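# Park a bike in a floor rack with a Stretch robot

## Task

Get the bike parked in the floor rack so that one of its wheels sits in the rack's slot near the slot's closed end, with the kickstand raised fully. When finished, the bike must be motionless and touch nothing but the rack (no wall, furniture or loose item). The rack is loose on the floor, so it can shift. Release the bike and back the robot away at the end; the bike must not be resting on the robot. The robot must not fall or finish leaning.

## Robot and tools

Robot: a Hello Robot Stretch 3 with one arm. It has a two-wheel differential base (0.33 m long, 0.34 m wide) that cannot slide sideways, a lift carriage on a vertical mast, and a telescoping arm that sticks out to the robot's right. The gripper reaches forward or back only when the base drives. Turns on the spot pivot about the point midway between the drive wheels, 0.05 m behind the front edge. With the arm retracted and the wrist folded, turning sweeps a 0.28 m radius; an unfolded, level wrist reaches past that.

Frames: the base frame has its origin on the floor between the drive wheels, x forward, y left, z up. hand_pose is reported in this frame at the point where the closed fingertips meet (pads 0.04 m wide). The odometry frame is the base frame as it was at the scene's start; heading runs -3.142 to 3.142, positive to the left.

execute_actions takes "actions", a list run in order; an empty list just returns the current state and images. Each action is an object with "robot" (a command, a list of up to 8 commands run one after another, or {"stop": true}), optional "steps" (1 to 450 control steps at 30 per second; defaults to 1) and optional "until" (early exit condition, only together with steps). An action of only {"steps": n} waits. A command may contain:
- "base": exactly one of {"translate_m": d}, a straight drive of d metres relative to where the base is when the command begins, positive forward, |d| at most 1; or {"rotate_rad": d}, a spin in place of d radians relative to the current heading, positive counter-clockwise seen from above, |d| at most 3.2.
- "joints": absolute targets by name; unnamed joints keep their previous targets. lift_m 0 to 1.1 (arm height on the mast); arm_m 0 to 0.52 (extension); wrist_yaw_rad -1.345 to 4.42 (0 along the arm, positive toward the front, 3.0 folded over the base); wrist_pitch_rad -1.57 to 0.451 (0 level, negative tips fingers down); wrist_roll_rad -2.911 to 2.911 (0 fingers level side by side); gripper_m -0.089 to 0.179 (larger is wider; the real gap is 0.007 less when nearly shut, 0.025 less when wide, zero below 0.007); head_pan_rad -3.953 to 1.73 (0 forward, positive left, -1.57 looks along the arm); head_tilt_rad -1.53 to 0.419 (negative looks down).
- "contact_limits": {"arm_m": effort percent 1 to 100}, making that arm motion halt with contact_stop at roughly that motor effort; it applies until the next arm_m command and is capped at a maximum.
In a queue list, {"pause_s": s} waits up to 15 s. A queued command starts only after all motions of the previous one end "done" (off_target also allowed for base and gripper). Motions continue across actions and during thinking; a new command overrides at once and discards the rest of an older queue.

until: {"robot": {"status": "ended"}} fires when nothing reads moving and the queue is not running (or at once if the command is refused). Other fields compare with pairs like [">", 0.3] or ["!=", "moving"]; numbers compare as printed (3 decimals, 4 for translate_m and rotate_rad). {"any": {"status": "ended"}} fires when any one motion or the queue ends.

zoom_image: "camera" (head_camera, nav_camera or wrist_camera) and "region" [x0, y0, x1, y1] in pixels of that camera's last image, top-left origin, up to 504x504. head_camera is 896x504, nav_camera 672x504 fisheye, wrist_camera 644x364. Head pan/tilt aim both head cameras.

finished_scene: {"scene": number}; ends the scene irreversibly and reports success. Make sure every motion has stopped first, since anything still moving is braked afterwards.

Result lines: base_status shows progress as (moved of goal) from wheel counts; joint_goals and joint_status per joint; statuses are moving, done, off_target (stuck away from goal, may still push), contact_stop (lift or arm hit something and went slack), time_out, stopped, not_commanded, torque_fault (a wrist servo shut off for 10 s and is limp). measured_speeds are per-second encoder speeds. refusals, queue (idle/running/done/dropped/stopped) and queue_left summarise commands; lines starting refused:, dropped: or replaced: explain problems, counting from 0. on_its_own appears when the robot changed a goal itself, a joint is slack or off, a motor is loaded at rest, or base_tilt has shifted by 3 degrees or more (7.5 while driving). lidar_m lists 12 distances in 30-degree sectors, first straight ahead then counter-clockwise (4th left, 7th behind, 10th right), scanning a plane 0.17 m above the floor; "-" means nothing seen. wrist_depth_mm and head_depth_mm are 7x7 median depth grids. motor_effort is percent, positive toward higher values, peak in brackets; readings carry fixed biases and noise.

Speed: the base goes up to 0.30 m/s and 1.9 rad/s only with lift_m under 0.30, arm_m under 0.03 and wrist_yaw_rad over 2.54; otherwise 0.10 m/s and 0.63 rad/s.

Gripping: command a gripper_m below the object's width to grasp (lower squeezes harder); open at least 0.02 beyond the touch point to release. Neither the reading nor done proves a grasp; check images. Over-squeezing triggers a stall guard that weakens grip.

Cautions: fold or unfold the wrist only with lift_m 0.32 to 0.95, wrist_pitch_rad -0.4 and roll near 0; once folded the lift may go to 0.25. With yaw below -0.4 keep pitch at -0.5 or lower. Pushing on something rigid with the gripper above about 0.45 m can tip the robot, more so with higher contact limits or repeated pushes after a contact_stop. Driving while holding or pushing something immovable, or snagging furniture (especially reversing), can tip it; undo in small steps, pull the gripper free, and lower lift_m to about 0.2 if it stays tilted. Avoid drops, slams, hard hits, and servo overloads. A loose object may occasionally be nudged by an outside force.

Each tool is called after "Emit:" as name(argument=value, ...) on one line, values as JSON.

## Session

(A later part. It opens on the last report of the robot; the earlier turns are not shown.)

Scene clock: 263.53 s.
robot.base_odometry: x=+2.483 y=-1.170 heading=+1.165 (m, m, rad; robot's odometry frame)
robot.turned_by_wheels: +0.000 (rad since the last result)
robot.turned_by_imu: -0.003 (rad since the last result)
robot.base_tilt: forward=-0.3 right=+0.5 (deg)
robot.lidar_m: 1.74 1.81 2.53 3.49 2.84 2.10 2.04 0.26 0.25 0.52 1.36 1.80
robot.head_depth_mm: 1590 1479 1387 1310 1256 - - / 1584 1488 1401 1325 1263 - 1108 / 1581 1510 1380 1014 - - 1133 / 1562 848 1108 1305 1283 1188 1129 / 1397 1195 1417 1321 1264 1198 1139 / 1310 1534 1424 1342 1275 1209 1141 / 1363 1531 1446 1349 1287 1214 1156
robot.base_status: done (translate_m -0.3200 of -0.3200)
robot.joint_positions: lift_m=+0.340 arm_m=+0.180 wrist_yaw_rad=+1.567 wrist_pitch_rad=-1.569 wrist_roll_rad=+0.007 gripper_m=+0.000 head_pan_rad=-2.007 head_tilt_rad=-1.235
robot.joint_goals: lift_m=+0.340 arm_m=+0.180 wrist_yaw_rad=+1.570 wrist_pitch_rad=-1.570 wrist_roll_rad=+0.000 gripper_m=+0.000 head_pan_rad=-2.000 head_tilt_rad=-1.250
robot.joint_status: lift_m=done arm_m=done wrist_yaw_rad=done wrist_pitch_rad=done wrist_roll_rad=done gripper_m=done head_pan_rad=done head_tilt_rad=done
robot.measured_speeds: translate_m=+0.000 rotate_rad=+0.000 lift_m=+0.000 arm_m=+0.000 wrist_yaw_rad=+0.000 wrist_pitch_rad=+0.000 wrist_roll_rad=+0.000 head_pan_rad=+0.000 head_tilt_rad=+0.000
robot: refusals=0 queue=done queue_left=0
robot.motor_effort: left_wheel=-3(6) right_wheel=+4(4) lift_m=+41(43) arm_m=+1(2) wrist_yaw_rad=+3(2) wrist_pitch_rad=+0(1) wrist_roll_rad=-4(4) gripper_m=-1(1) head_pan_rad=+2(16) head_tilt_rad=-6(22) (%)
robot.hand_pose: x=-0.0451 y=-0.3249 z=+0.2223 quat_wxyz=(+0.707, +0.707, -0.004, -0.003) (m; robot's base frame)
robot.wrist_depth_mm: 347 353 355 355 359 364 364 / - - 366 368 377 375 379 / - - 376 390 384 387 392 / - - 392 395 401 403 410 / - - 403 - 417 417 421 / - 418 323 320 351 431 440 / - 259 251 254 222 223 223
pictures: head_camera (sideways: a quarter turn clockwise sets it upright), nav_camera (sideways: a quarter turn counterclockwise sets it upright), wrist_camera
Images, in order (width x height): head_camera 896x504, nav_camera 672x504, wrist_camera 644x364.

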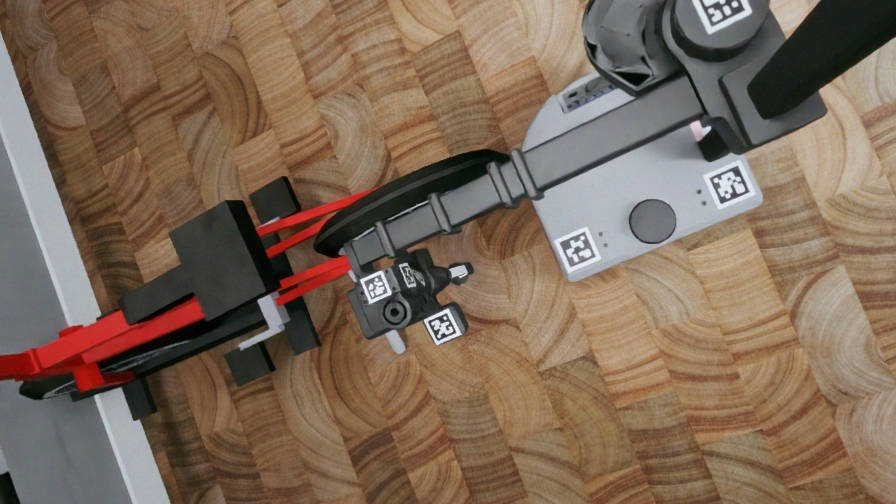

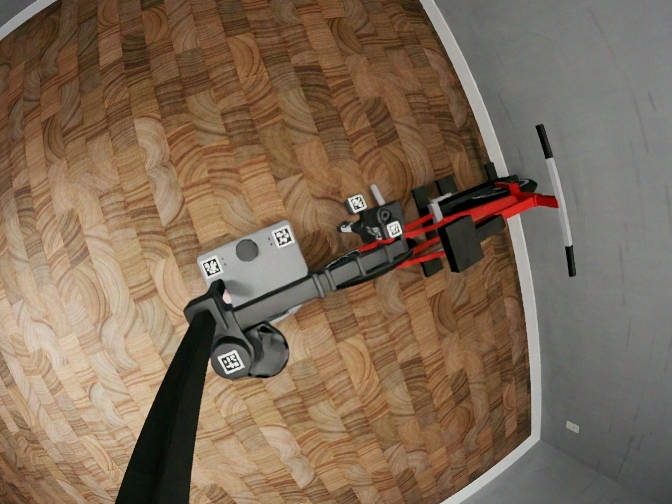

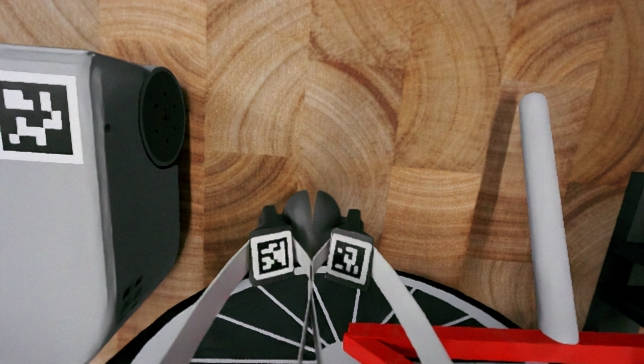

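Emit:
execute_actions(actions=[{"robot": [{"base": {"rotate_rad": 0.1}, "joints": {"wrist_roll_rad": -1.57, "lift_m": 0.28}}, {"joints": {"arm_m": 0.455, "head_pan_rad": -1.75, "head_tilt_rad": -1.05}}], "steps": 450, "until": {"robot": {"status": "ended"}}}])

Scene clock: 268.70 s.
robot.base_odometry: x=+2.483 y=-1.170 heading=+1.264 (m, m, rad; robot's odometry frame)
robot.turned_by_wheels: +0.100 (rad since the last result)
robot.turned_by_imu: +0.098 (rad since the last result)
robot.base_tilt: forward=-0.4 right=+0.4 (deg)
robot.lidar_m: 1.74 1.88 2.83 3.49 2.60 2.07 2.04 0.25 0.27 0.52 1.40 1.76
robot.head_depth_mm: 1260 1585 1573 1423 1297 1189 - / 1258 1596 911 1205 977 1203 - / 1255 1271 1315 1244 1285 - - / 1241 1566 1642 1425 1306 1219 1107 / 1280 1571 1618 1453 1314 1202 1112 / 1276 1566 1630 1459 1323 1206 1115 / 1260 1560 1627 1469 1329 1219 1113
robot.base_status: done (rotate_rad +0.0998 of +0.1000)
robot.joint_positions: lift_m=+0.280 arm_m=+0.455 wrist_yaw_rad=+1.568 wrist_pitch_rad=-1.568 wrist_roll_rad=-1.562 gripper_m=+0.000 head_pan_rad=-1.757 head_tilt_rad=-1.051
robot.joint_goals: lift_m=+0.280 arm_m=+0.455 wrist_yaw_rad=+1.570 wrist_pitch_rad=-1.570 wrist_roll_rad=-1.570 gripper_m=+0.000 head_pan_rad=-1.750 head_tilt_rad=-1.050
robot.joint_status: lift_m=done arm_m=done wrist_yaw_rad=done wrist_pitch_rad=done wrist_roll_rad=done gripper_m=done head_pan_rad=done head_tilt_rad=done
robot.measured_speeds: translate_m=+0.000 rotate_rad=+0.000 lift_m=+0.000 arm_m=+0.000 wrist_yaw_rad=+0.000 wrist_pitch_rad=+0.000 wrist_roll_rad=+0.000 head_pan_rad=+0.000 head_tilt_rad=+0.000
robot: refusals=0 queue=done queue_left=0
robot.motor_effort: left_wheel=-3(8) right_wheel=+4(9) lift_m=+32(41) arm_m=+2(1) wrist_yaw_rad=+2(2) wrist_pitch_rad=-1(1) wrist_roll_rad=-4(5) gripper_m=-2(1) head_pan_rad=+3(19) head_tilt_rad=+0(17) (%)
robot.hand_pose: x=-0.0447 y=-0.5996 z=+0.1626 quat_wxyz=(+0.503, +0.502, +0.497, +0.497) (m; robot's base frame)
robot.wrist_depth_mm: 132 146 297 298 303 305 309 / 300 303 179 309 315 317 321 / 313 318 318 321 325 327 330 / 321 325 330 334 342 340 342 / 336 338 341 - 350 360 359 / 320 340 351 363 363 373 375 / 269 285 375 377 385 386 394
pictures: head_camera (sideways: a quarter turn clockwise sets it upright), nav_camera (sideways: a quarter turn counterclockwise sets it upright), wrist_camera
Images, in order (width x height): head_camera 896x504, nav_camera 672x504, wrist_camera 644x364.

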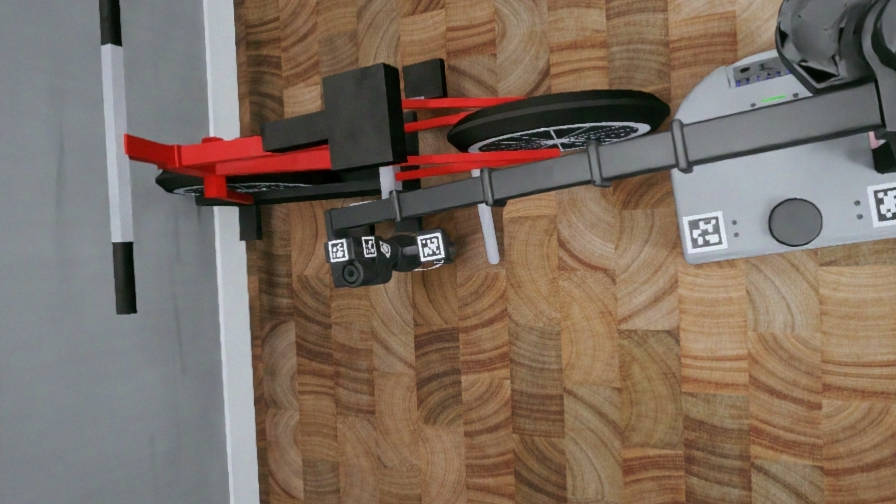

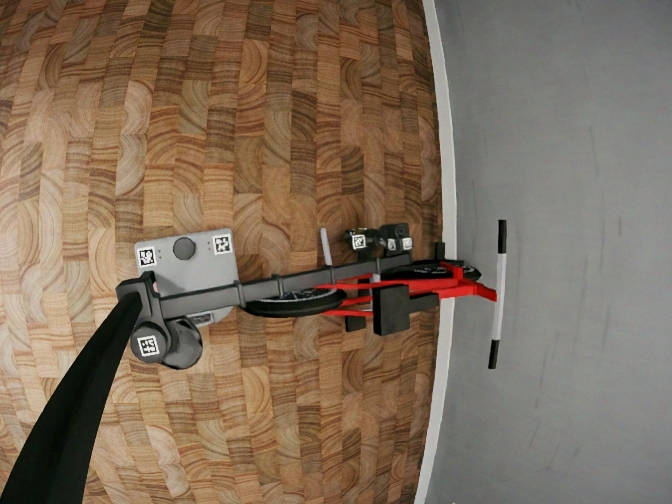

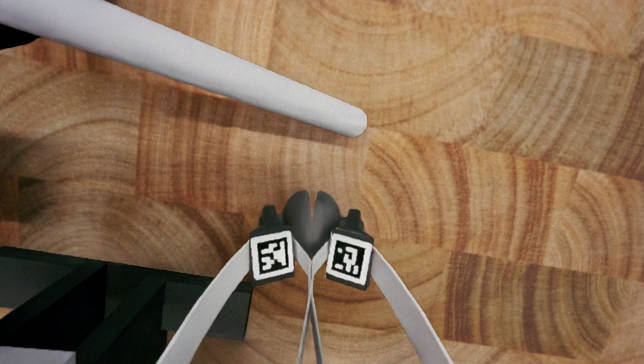

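Emit:
execute_actions(actions=[{"robot": [{"base": {"translate_m": -0.035}}, {"base": {"rotate_rad": 0.06}}, {"joints": {"lift_m": 0.178}}], "steps": 450, "until": {"robot": {"status": "ended"}}}])

Scene clock: 274.47 s.
robot.base_odometry: x=+2.473 y=-1.203 heading=+1.322 (m, m, rad; robot's odometry frame)
robot.turned_by_wheels: +0.058 (rad since the last result)
robot.turned_by_imu: +0.036 (rad since the last result)
robot.base_tilt: forward=-0.4 right=+0.4 (deg)
robot.lidar_m: 1.77 1.95 3.05 3.49 2.48 2.01 2.00 0.24 0.24 0.52 1.42 1.79
robot.head_depth_mm: 1245 1568 1585 1417 1291 1181 - / 1237 1565 910 1198 986 1210 - / 1244 1307 1302 1201 1251 - - / 1243 1578 1633 1402 1314 1217 1100 / 1284 1566 1607 1453 1315 1200 1103 / 1288 1573 1627 1462 1330 1210 1114 / 1280 1577 1639 1468 1320 1216 1117
robot.base_status: off_target (rotate_rad +0.0577 of +0.0600)
robot.joint_positions: lift_m=+0.178 arm_m=+0.455 wrist_yaw_rad=+1.568 wrist_pitch_rad=-1.566 wrist_roll_rad=-1.562 gripper_m=+0.000 head_pan_rad=-1.757 head_tilt_rad=-1.050
robot.joint_goals: lift_m=+0.178 arm_m=+0.455 wrist_yaw_rad=+1.570 wrist_pitch_rad=-1.570 wrist_roll_rad=-1.570 gripper_m=+0.000 head_pan_rad=-1.750 head_tilt_rad=-1.050
robot.joint_status: lift_m=done arm_m=done wrist_yaw_rad=done wrist_pitch_rad=done wrist_roll_rad=done gripper_m=done head_pan_rad=done head_tilt_rad=done
robot.measured_speeds: translate_m=+0.000 rotate_rad=+0.000 lift_m=+0.000 arm_m=+0.000 wrist_yaw_rad=+0.000 wrist_pitch_rad=+0.000 wrist_roll_rad=+0.000 head_pan_rad=+0.000 head_tilt_rad=+0.000
robot: refusals=0 queue=done queue_left=0
robot.on_its_own: left_wheel is at rest, and its effort (-39) is outside its rest range (-18 to +18); right_wheel is at rest, and its effort (+36) is outside its rest range (-18 to +18)
robot.motor_effort: left_wheel=-39(49) right_wheel=+36(50) lift_m=+32(32) arm_m=+1(2) wrist_yaw_rad=+2(2) wrist_pitch_rad=-2(2) wrist_roll_rad=-4(4) gripper_m=-1(2) head_pan_rad=+4(3) head_tilt_rad=-1(0) (%)
robot.hand_pose: x=-0.0443 y=-0.5997 z=+0.0605 quat_wxyz=(+0.504, +0.502, +0.496, +0.498) (m; robot's base frame)
robot.wrist_depth_mm: - 69 85 206 208 209 211 / 208 83 85 105 214 216 221 / 214 216 218 114 137 225 228 / 222 223 226 228 232 234 237 / 231 231 232 - 240 242 246 / 239 241 244 249 249 253 257 / 244 246 254 258 262 265 267
pictures: head_camera (sideways: a quarter turn clockwise sets it upright), nav_camera (sideways: a quarter turn counterclockwise sets it upright), wrist_camera
Images, in order (width x height): head_camera 896x504, nav_camera 672x504, wrist_camera 644x364.

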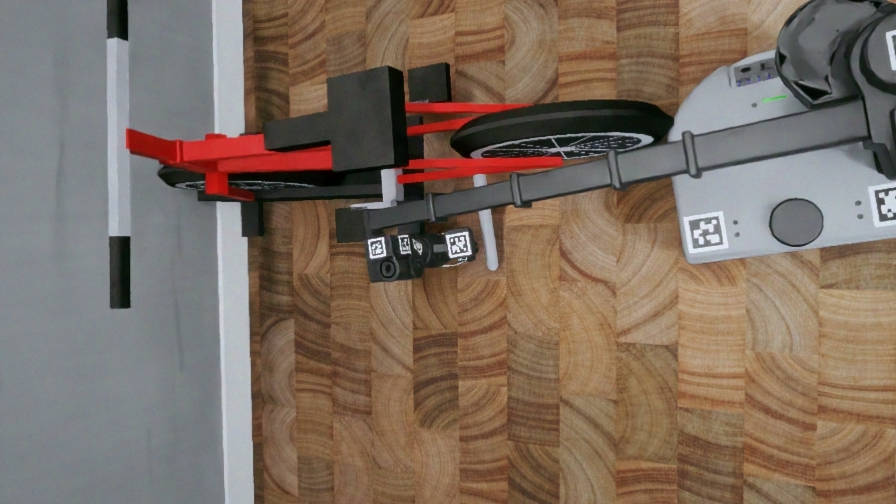

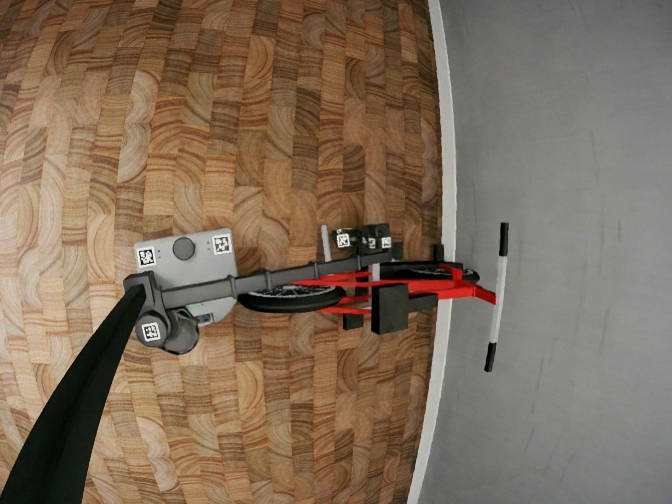

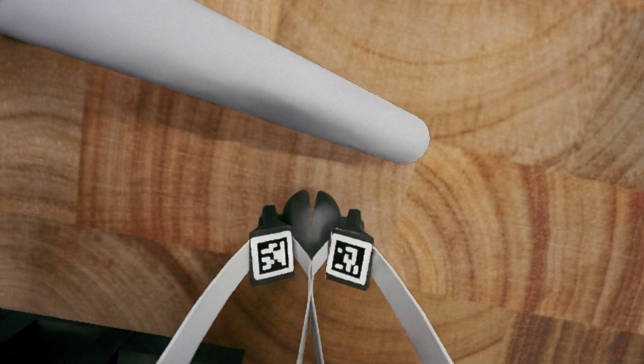

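Emit:
execute_actions(actions=[{"robot": {"stop": true}, "steps": 5}, {"robot": {"joints": {"arm_m": 0.39}}, "steps": 200, "until": {"robot": {"status": "ended"}}}])

Scene clock: 276.30 s.
robot.base_odometry: x=+2.473 y=-1.203 heading=+1.322 (m, m, rad; robot's odometry frame)
robot.turned_by_wheels: +0.000 (rad since the last result)
robot.turned_by_imu: -0.001 (rad since the last result)
robot.base_tilt: forward=-0.3 right=+0.4 (deg)
robot.lidar_m: 1.78 1.95 3.05 3.50 2.48 2.01 2.00 0.24 0.24 0.51 1.42 1.79
robot.head_depth_mm: 1237 1563 1574 1426 1292 1176 - / 1243 1566 914 1194 983 1213 - / 1240 1309 1302 1235 1254 - - / 1248 1559 1603 1439 1317 1212 1103 / 1285 1570 1621 1448 1308 1202 1110 / 1286 1574 1633 1459 1327 1208 1116 / 1282 1572 1640 1462 1329 1217 1113
robot.base_status: off_target (rotate_rad +0.0574 of +0.0600)
robot.joint_positions: lift_m=+0.178 arm_m=+0.391 wrist_yaw_rad=+1.569 wrist_pitch_rad=-1.563 wrist_roll_rad=-1.559 gripper_m=+0.000 head_pan_rad=-1.757 head_tilt_rad=-1.050
robot.joint_goals: lift_m=+0.178 arm_m=+0.390 wrist_yaw_rad=+1.570 wrist_pitch_rad=-1.570 wrist_roll_rad=-1.570 gripper_m=+0.000 head_pan_rad=-1.750 head_tilt_rad=-1.050
robot.joint_status: lift_m=done arm_m=done wrist_yaw_rad=done wrist_pitch_rad=done wrist_roll_rad=done gripper_m=done head_pan_rad=done head_tilt_rad=done
robot.measured_speeds: translate_m=+0.000 rotate_rad=+0.000 lift_m=+0.000 arm_m=+0.000 wrist_yaw_rad=+0.000 wrist_pitch_rad=+0.000 wrist_roll_rad=+0.000 head_pan_rad=+0.000 head_tilt_rad=+0.000
robot: refusals=0 queue=done queue_left=0
robot.on_its_own: left_wheel is at rest, and its effort (-42) is outside its rest range (-18 to +18); right_wheel is at rest, and its effort (+42) is outside its rest range (-18 to +18)
robot.motor_effort: left_wheel=-42(42) right_wheel=+42(44) lift_m=+34(34) arm_m=-6(8) wrist_yaw_rad=+1(2) wrist_pitch_rad=-4(4) wrist_roll_rad=-6(6) gripper_m=-2(1) head_pan_rad=+2(3) head_tilt_rad=+0(1) (%)
robot.hand_pose: x=-0.0433 y=-0.5358 z=+0.0604 quat_wxyz=(+0.505, +0.501, +0.495, +0.498) (m; robot's base frame)
robot.wrist_depth_mm: 198 199 202 204 207 209 212 / 205 208 209 212 213 216 220 / 213 215 218 220 222 226 228 / 216 79 96 122 227 236 237 / - 77 92 111 241 244 247 / 240 242 245 250 249 254 259 / 250 250 256 259 262 268 274
pictures: head_camera (sideways: a quarter turn clockwise sets it upright), nav_camera (sideways: a quarter turn counterclockwise sets it upright), wrist_camera
Images, in order (width x height): head_camera 896x504, nav_camera 672x504, wrist_camera 644x364.

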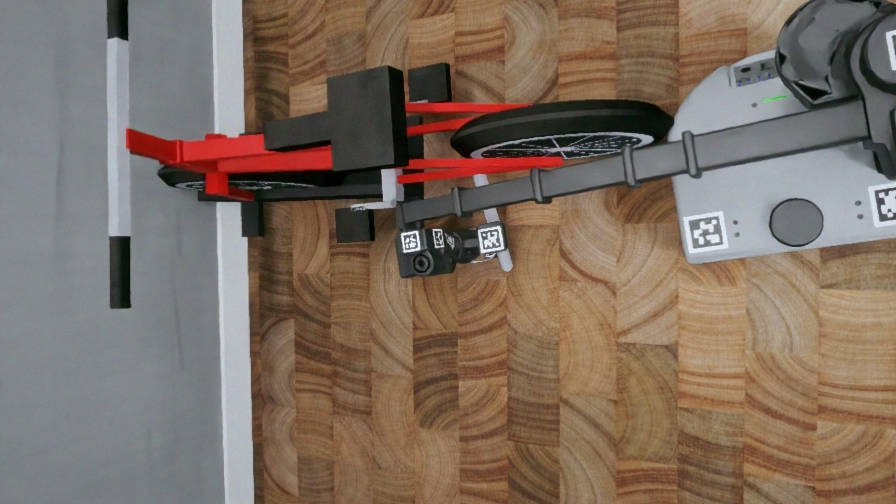

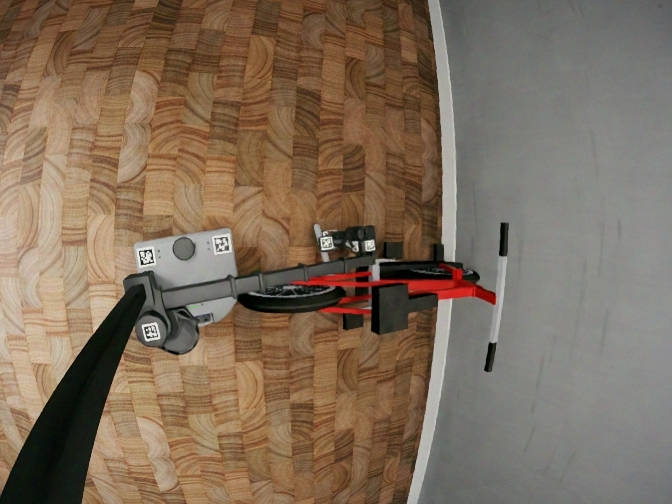

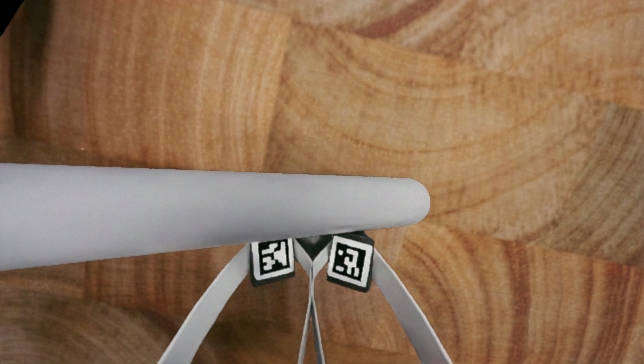

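Emit:
execute_actions(actions=[{"robot": {"joints": {"arm_m": 0.30}}, "steps": 200, "until": {"robot": {"status": "ended"}}}])

Scene clock: 278.10 s.
robot.base_odometry: x=+2.473 y=-1.203 heading=+1.322 (m, m, rad; robot's odometry frame)
robot.turned_by_wheels: +0.000 (rad since the last result)
robot.turned_by_imu: +0.000 (rad since the last result)
robot.base_tilt: forward=-0.5 right=+0.5 (deg)
robot.lidar_m: 1.78 1.95 3.06 3.48 2.49 2.02 2.00 0.24 0.24 0.46 1.42 1.79
robot.head_depth_mm: 1243 1566 1577 1430 1296 1189 - / 1244 1567 914 1191 988 1204 - / 1250 1303 1307 1232 1256 - - / 1244 1567 1605 1463 1287 1226 1106 / 1284 1573 1612 1454 1309 1198 1113 / 1275 1585 1629 1468 1320 1212 1113 / 1287 1569 1636 1467 1334 1215 1117
robot.base_status: off_target (rotate_rad +0.0577 of +0.0600)
robot.joint_positions: lift_m=+0.178 arm_m=+0.300 wrist_yaw_rad=+1.575 wrist_pitch_rad=-1.556 wrist_roll_rad=-1.582 gripper_m=+0.000 head_pan_rad=-1.757 head_tilt_rad=-1.050
robot.joint_goals: lift_m=+0.178 arm_m=+0.300 wrist_yaw_rad=+1.570 wrist_pitch_rad=-1.570 wrist_roll_rad=-1.570 gripper_m=+0.000 head_pan_rad=-1.750 head_tilt_rad=-1.050
robot.joint_status: lift_m=done arm_m=done wrist_yaw_rad=done wrist_pitch_rad=done wrist_roll_rad=done gripper_m=done head_pan_rad=done head_tilt_rad=done
robot.measured_speeds: translate_m=+0.000 rotate_rad=+0.000 lift_m=+0.000 arm_m=+0.000 wrist_yaw_rad=+0.000 wrist_pitch_rad=+0.000 wrist_roll_rad=+0.000 head_pan_rad=+0.000 head_tilt_rad=+0.000
robot: refusals=0 queue=done queue_left=0
robot.on_its_own: left_wheel is at rest, and its effort (-39) is outside its rest range (-18 to +18); right_wheel is at rest, and its effort (+34) is outside its rest range (-18 to +18)
robot.motor_effort: left_wheel=-39(42) right_wheel=+34(43) lift_m=+33(34) arm_m=-2(8) wrist_yaw_rad=-4(18) wrist_pitch_rad=-7(9) wrist_roll_rad=+6(13) gripper_m=-2(2) head_pan_rad=+3(3) head_tilt_rad=-1(1) (%)
robot.hand_pose: x=-0.0416 y=-0.4453 z=+0.0603 quat_wxyz=(+0.500, +0.492, +0.501, +0.507) (m; robot's base frame)
robot.wrist_depth_mm: 170 200 203 206 208 211 213 / 177 206 208 212 213 218 221 / 210 216 218 100 221 225 227 / 220 223 93 93 232 235 240 / 228 227 83 - 242 243 248 / 233 75 88 249 254 254 258 / - 75 256 260 264 267 272
pictures: head_camera (sideways: a quarter turn clockwise sets it upright), nav_camera (sideways: a quarter turn counterclockwise sets it upright), wrist_camera
Images, in order (width x height): head_camera 896x504, nav_camera 672x504, wrist_camera 644x364.

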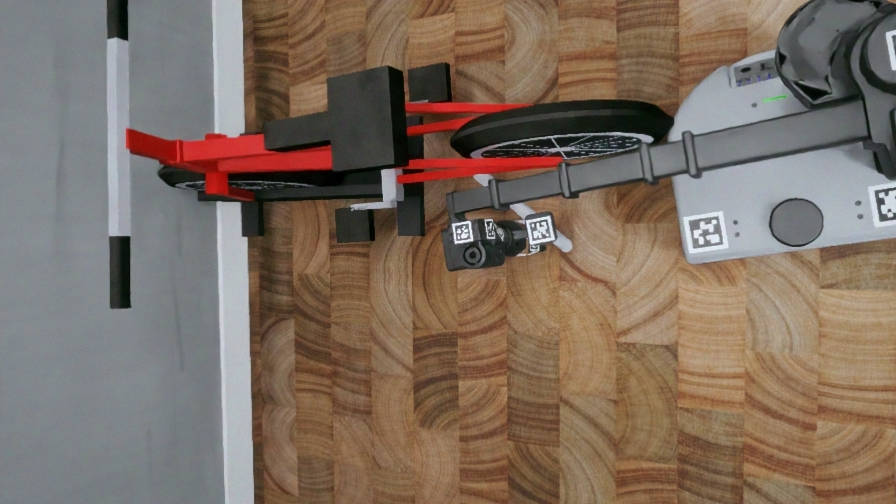

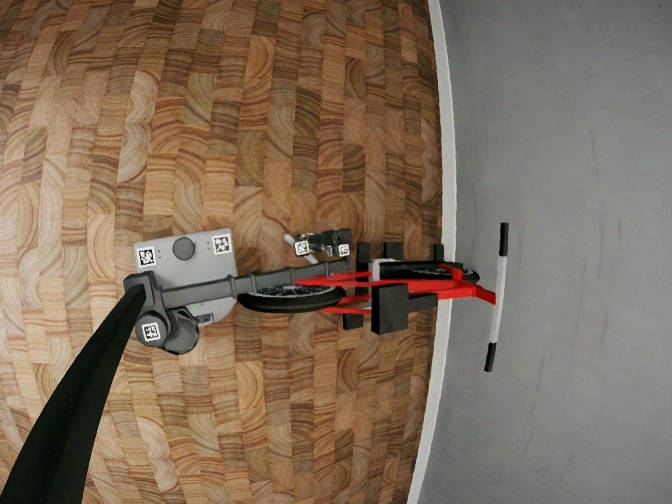

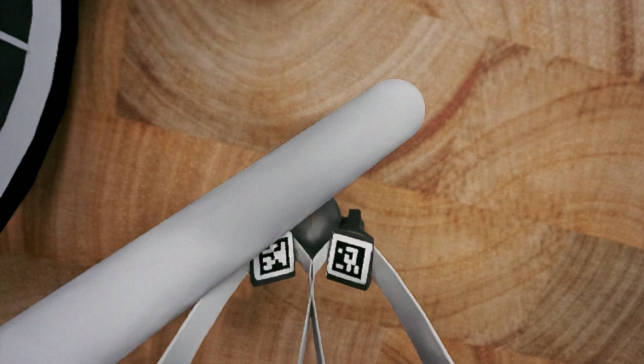

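Emit:
execute_actions(actions=[{"robot": {"joints": {"arm_m": 0.23}}, "steps": 200, "until": {"robot": {"status": "ended"}}}])

Scene clock: 279.77 s.
robot.base_odometry: x=+2.473 y=-1.203 heading=+1.323 (m, m, rad; robot's odometry frame)
robot.turned_by_wheels: +0.001 (rad since the last result)
robot.turned_by_imu: +0.001 (rad since the last result)
robot.base_tilt: forward=-0.4 right=+0.4 (deg)
robot.lidar_m: 1.77 1.96 3.04 3.49 2.48 2.01 2.00 0.24 0.24 0.91 1.42 1.79
robot.head_depth_mm: 1238 1556 1582 1419 1294 1182 - / 1240 1561 912 1189 989 1200 - / 1243 1288 1305 1397 1236 - - / 1245 1560 1608 1458 1286 1225 1104 / 1279 1565 1616 1457 1327 1203 1112 / 1282 1579 1630 1455 1323 1208 1113 / 1281 1578 1649 1468 1335 1211 1117
robot.base_status: off_target (rotate_rad +0.0584 of +0.0600)
robot.joint_positions: lift_m=+0.178 arm_m=+0.230 wrist_yaw_rad=+1.572 wrist_pitch_rad=-1.561 wrist_roll_rad=-1.578 gripper_m=+0.000 head_pan_rad=-1.757 head_tilt_rad=-1.048
robot.joint_goals: lift_m=+0.178 arm_m=+0.230 wrist_yaw_rad=+1.570 wrist_pitch_rad=-1.570 wrist_roll_rad=-1.570 gripper_m=+0.000 head_pan_rad=-1.750 head_tilt_rad=-1.050
robot.joint_status: lift_m=done arm_m=done wrist_yaw_rad=done wrist_pitch_rad=done wrist_roll_rad=done gripper_m=done head_pan_rad=done head_tilt_rad=done
robot.measured_speeds: translate_m=+0.000 rotate_rad=+0.000 lift_m=+0.000 arm_m=+0.000 wrist_yaw_rad=+0.000 wrist_pitch_rad=+0.000 wrist_roll_rad=+0.000 head_pan_rad=+0.000 head_tilt_rad=+0.000
robot: refusals=0 queue=done queue_left=0
robot.motor_effort: left_wheel=-25(39) right_wheel=+26(41) lift_m=+32(33) arm_m=-2(2) wrist_yaw_rad=-2(4) wrist_pitch_rad=-4(7) wrist_roll_rad=+4(6) gripper_m=-1(1) head_pan_rad=+3(2) head_tilt_rad=-1(0) (%)
robot.hand_pose: x=-0.0430 y=-0.3752 z=+0.0604 quat_wxyz=(+0.500, +0.495, +0.500, +0.504) (m; robot's base frame)
robot.wrist_depth_mm: 164 201 203 207 207 210 213 / 170 208 209 213 215 218 220 / 176 214 217 220 226 224 228 / 184 224 227 229 231 234 237 / 192 231 233 - 239 244 249 / 237 241 245 249 250 254 258 / 249 250 257 256 261 267 270
pictures: head_camera (sideways: a quarter turn clockwise sets it upright), nav_camera (sideways: a quarter turn counterclockwise sets it upright), wrist_camera
Images, in order (width x height): head_camera 896x504, nav_camera 672x504, wrist_camera 644x364.

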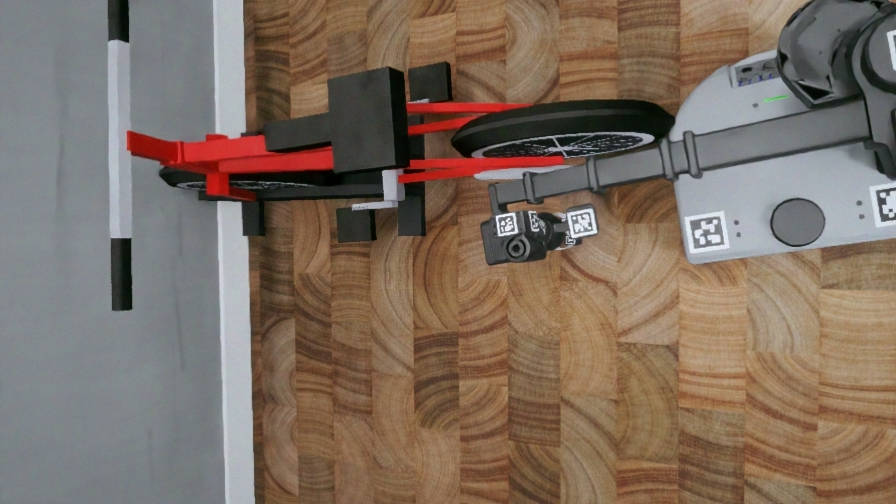

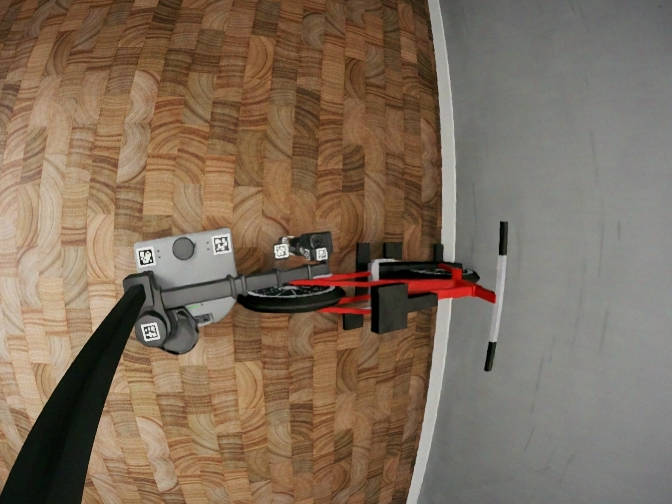

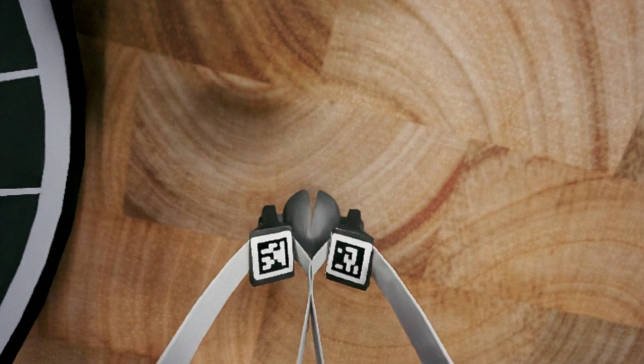

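Emit:
execute_actions(actions=[{"robot": [{"base": {"rotate_rad": -0.05}}, {"base": {"translate_m": 0.45}, "joints": {"lift_m": 0.32, "arm_m": 0.1, "head_pan_rad": -2.2, "head_tilt_rad": -0.9}}], "steps": 450, "until": {"robot": {"status": "ended"}}}])

Scene clock: 286.53 s.
robot.base_odometry: x=+2.605 y=-0.773 heading=+1.273 (m, m, rad; robot's odometry frame)
robot.turned_by_wheels: -0.050 (rad since the last result)
robot.turned_by_imu: -0.047 (rad since the last result)
robot.base_tilt: forward=-0.5 right=+0.5 (deg)
robot.lidar_m: 1.33 1.43 2.14 3.44 3.14 2.48 0.64 0.63 1.09 1.34 1.45 1.35
robot.head_depth_mm: 1626 1988 1779 1380 1244 1214 1129 / 1537 1838 1118 1316 1371 1217 - / 1445 1581 1422 1523 1385 1246 - / 1377 1529 1627 1552 1384 1254 - / 1300 1522 1779 1608 1394 1211 1114 / 1235 1428 1702 1599 1402 1244 1119 / 1183 1366 1601 1617 1405 1249 1117
robot.base_status: done (translate_m +0.4500 of +0.4500)
robot.joint_positions: lift_m=+0.320 arm_m=+0.100 wrist_yaw_rad=+1.572 wrist_pitch_rad=-1.562 wrist_roll_rad=-1.578 gripper_m=+0.000 head_pan_rad=-2.193 head_tilt_rad=-0.902
robot.joint_goals: lift_m=+0.320 arm_m=+0.100 wrist_yaw_rad=+1.570 wrist_pitch_rad=-1.570 wrist_roll_rad=-1.570 gripper_m=+0.000 head_pan_rad=-2.200 head_tilt_rad=-0.900
robot.joint_status: lift_m=done arm_m=done wrist_yaw_rad=done wrist_pitch_rad=done wrist_roll_rad=done gripper_m=done head_pan_rad=done head_tilt_rad=done
robot.measured_speeds: translate_m=+0.000 rotate_rad=+0.000 lift_m=+0.000 arm_m=+0.000 wrist_yaw_rad=+0.000 wrist_pitch_rad=+0.000 wrist_roll_rad=+0.000 head_pan_rad=+0.000 head_tilt_rad=+0.000
robot: refusals=0 queue=done queue_left=0
robot.motor_effort: left_wheel=+2(26) right_wheel=-3(26) lift_m=+41(41) arm_m=-2(2) wrist_yaw_rad=-2(2) wrist_pitch_rad=-4(4) wrist_roll_rad=+4(4) gripper_m=-1(2) head_pan_rad=-4(25) head_tilt_rad=+2(15) (%)
robot.hand_pose: x=-0.0431 y=-0.2452 z=+0.2021 quat_wxyz=(+0.500, +0.496, +0.500, +0.504) (m; robot's base frame)
robot.wrist_depth_mm: 329 - - - - 342 349 / 340 344 347 - - 362 365 / 351 354 356 359 364 372 374 / 364 373 372 378 383 387 392 / 376 379 384 - 401 396 412 / 392 400 406 418 411 422 431 / 412 413 418 427 428 440 445
pictures: head_camera (sideways: a quarter turn clockwise sets it upright), nav_camera (sideways: a quarter turn counterclockwise sets it upright), wrist_camera
Images, in order (width x height): head_camera 896x504, nav_camera 672x504, wrist_camera 644x364.

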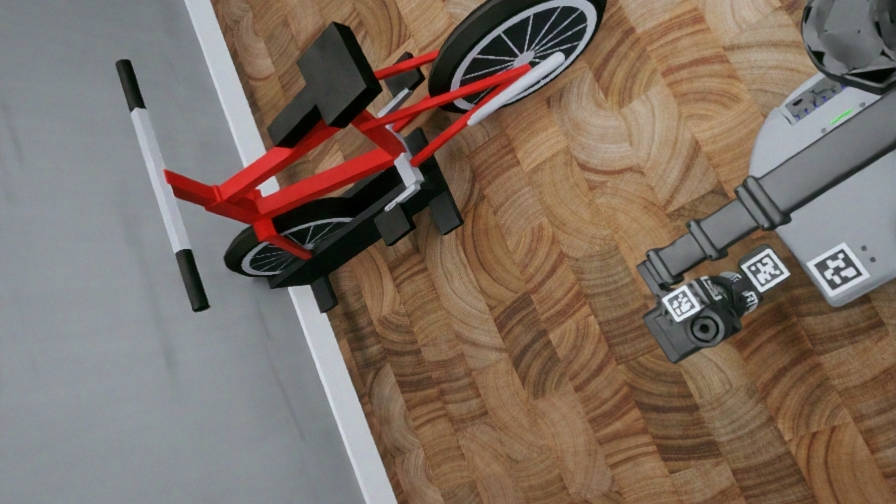

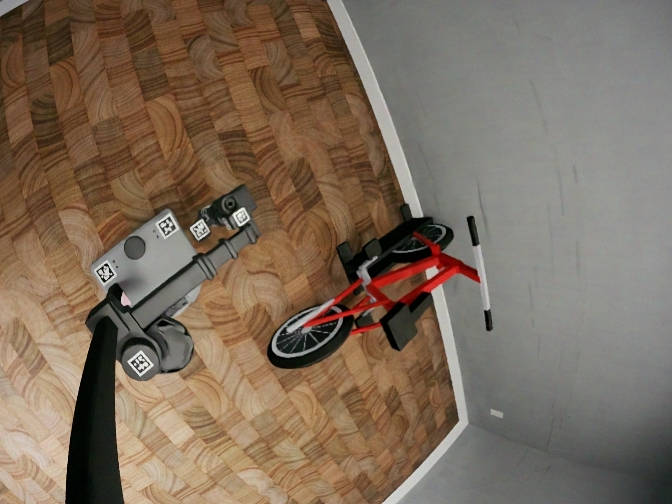

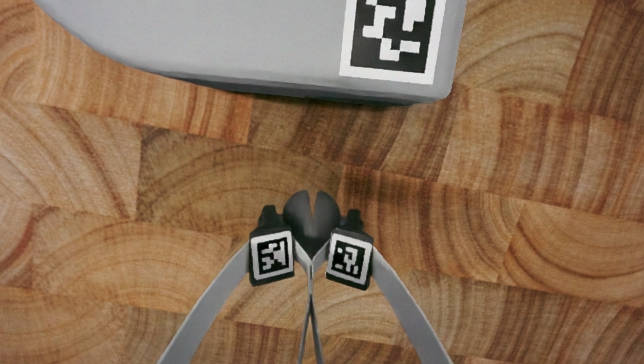

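Emit:
zoom_image(camera="head_camera", region=[200, 160, 480, 330])

Emit:
zoom_image(camera="head_camera", region=[380, 0, 640, 200])

Region (200, 160, 480, 330) of head_camera's 896x504 image, scaled by 1.800, with more detail than that image has; it fills the top 306 rows of this view, and the rest is white.

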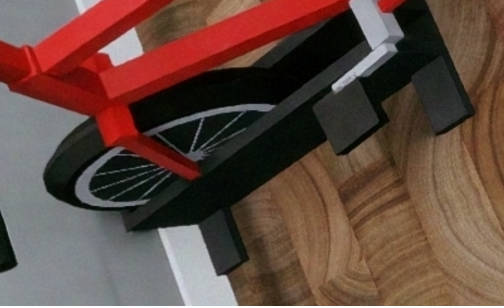

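Region (380, 0, 640, 200) of head_camera's 896x504 image, scaled by 1.938, with more detail than that image has; it fills the top 388 rows of this view, and the rest is white.

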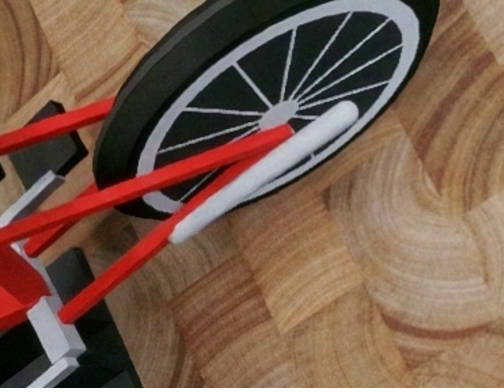

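Emit:
finished_scene(scene=1)

The scene is finished: the task was done.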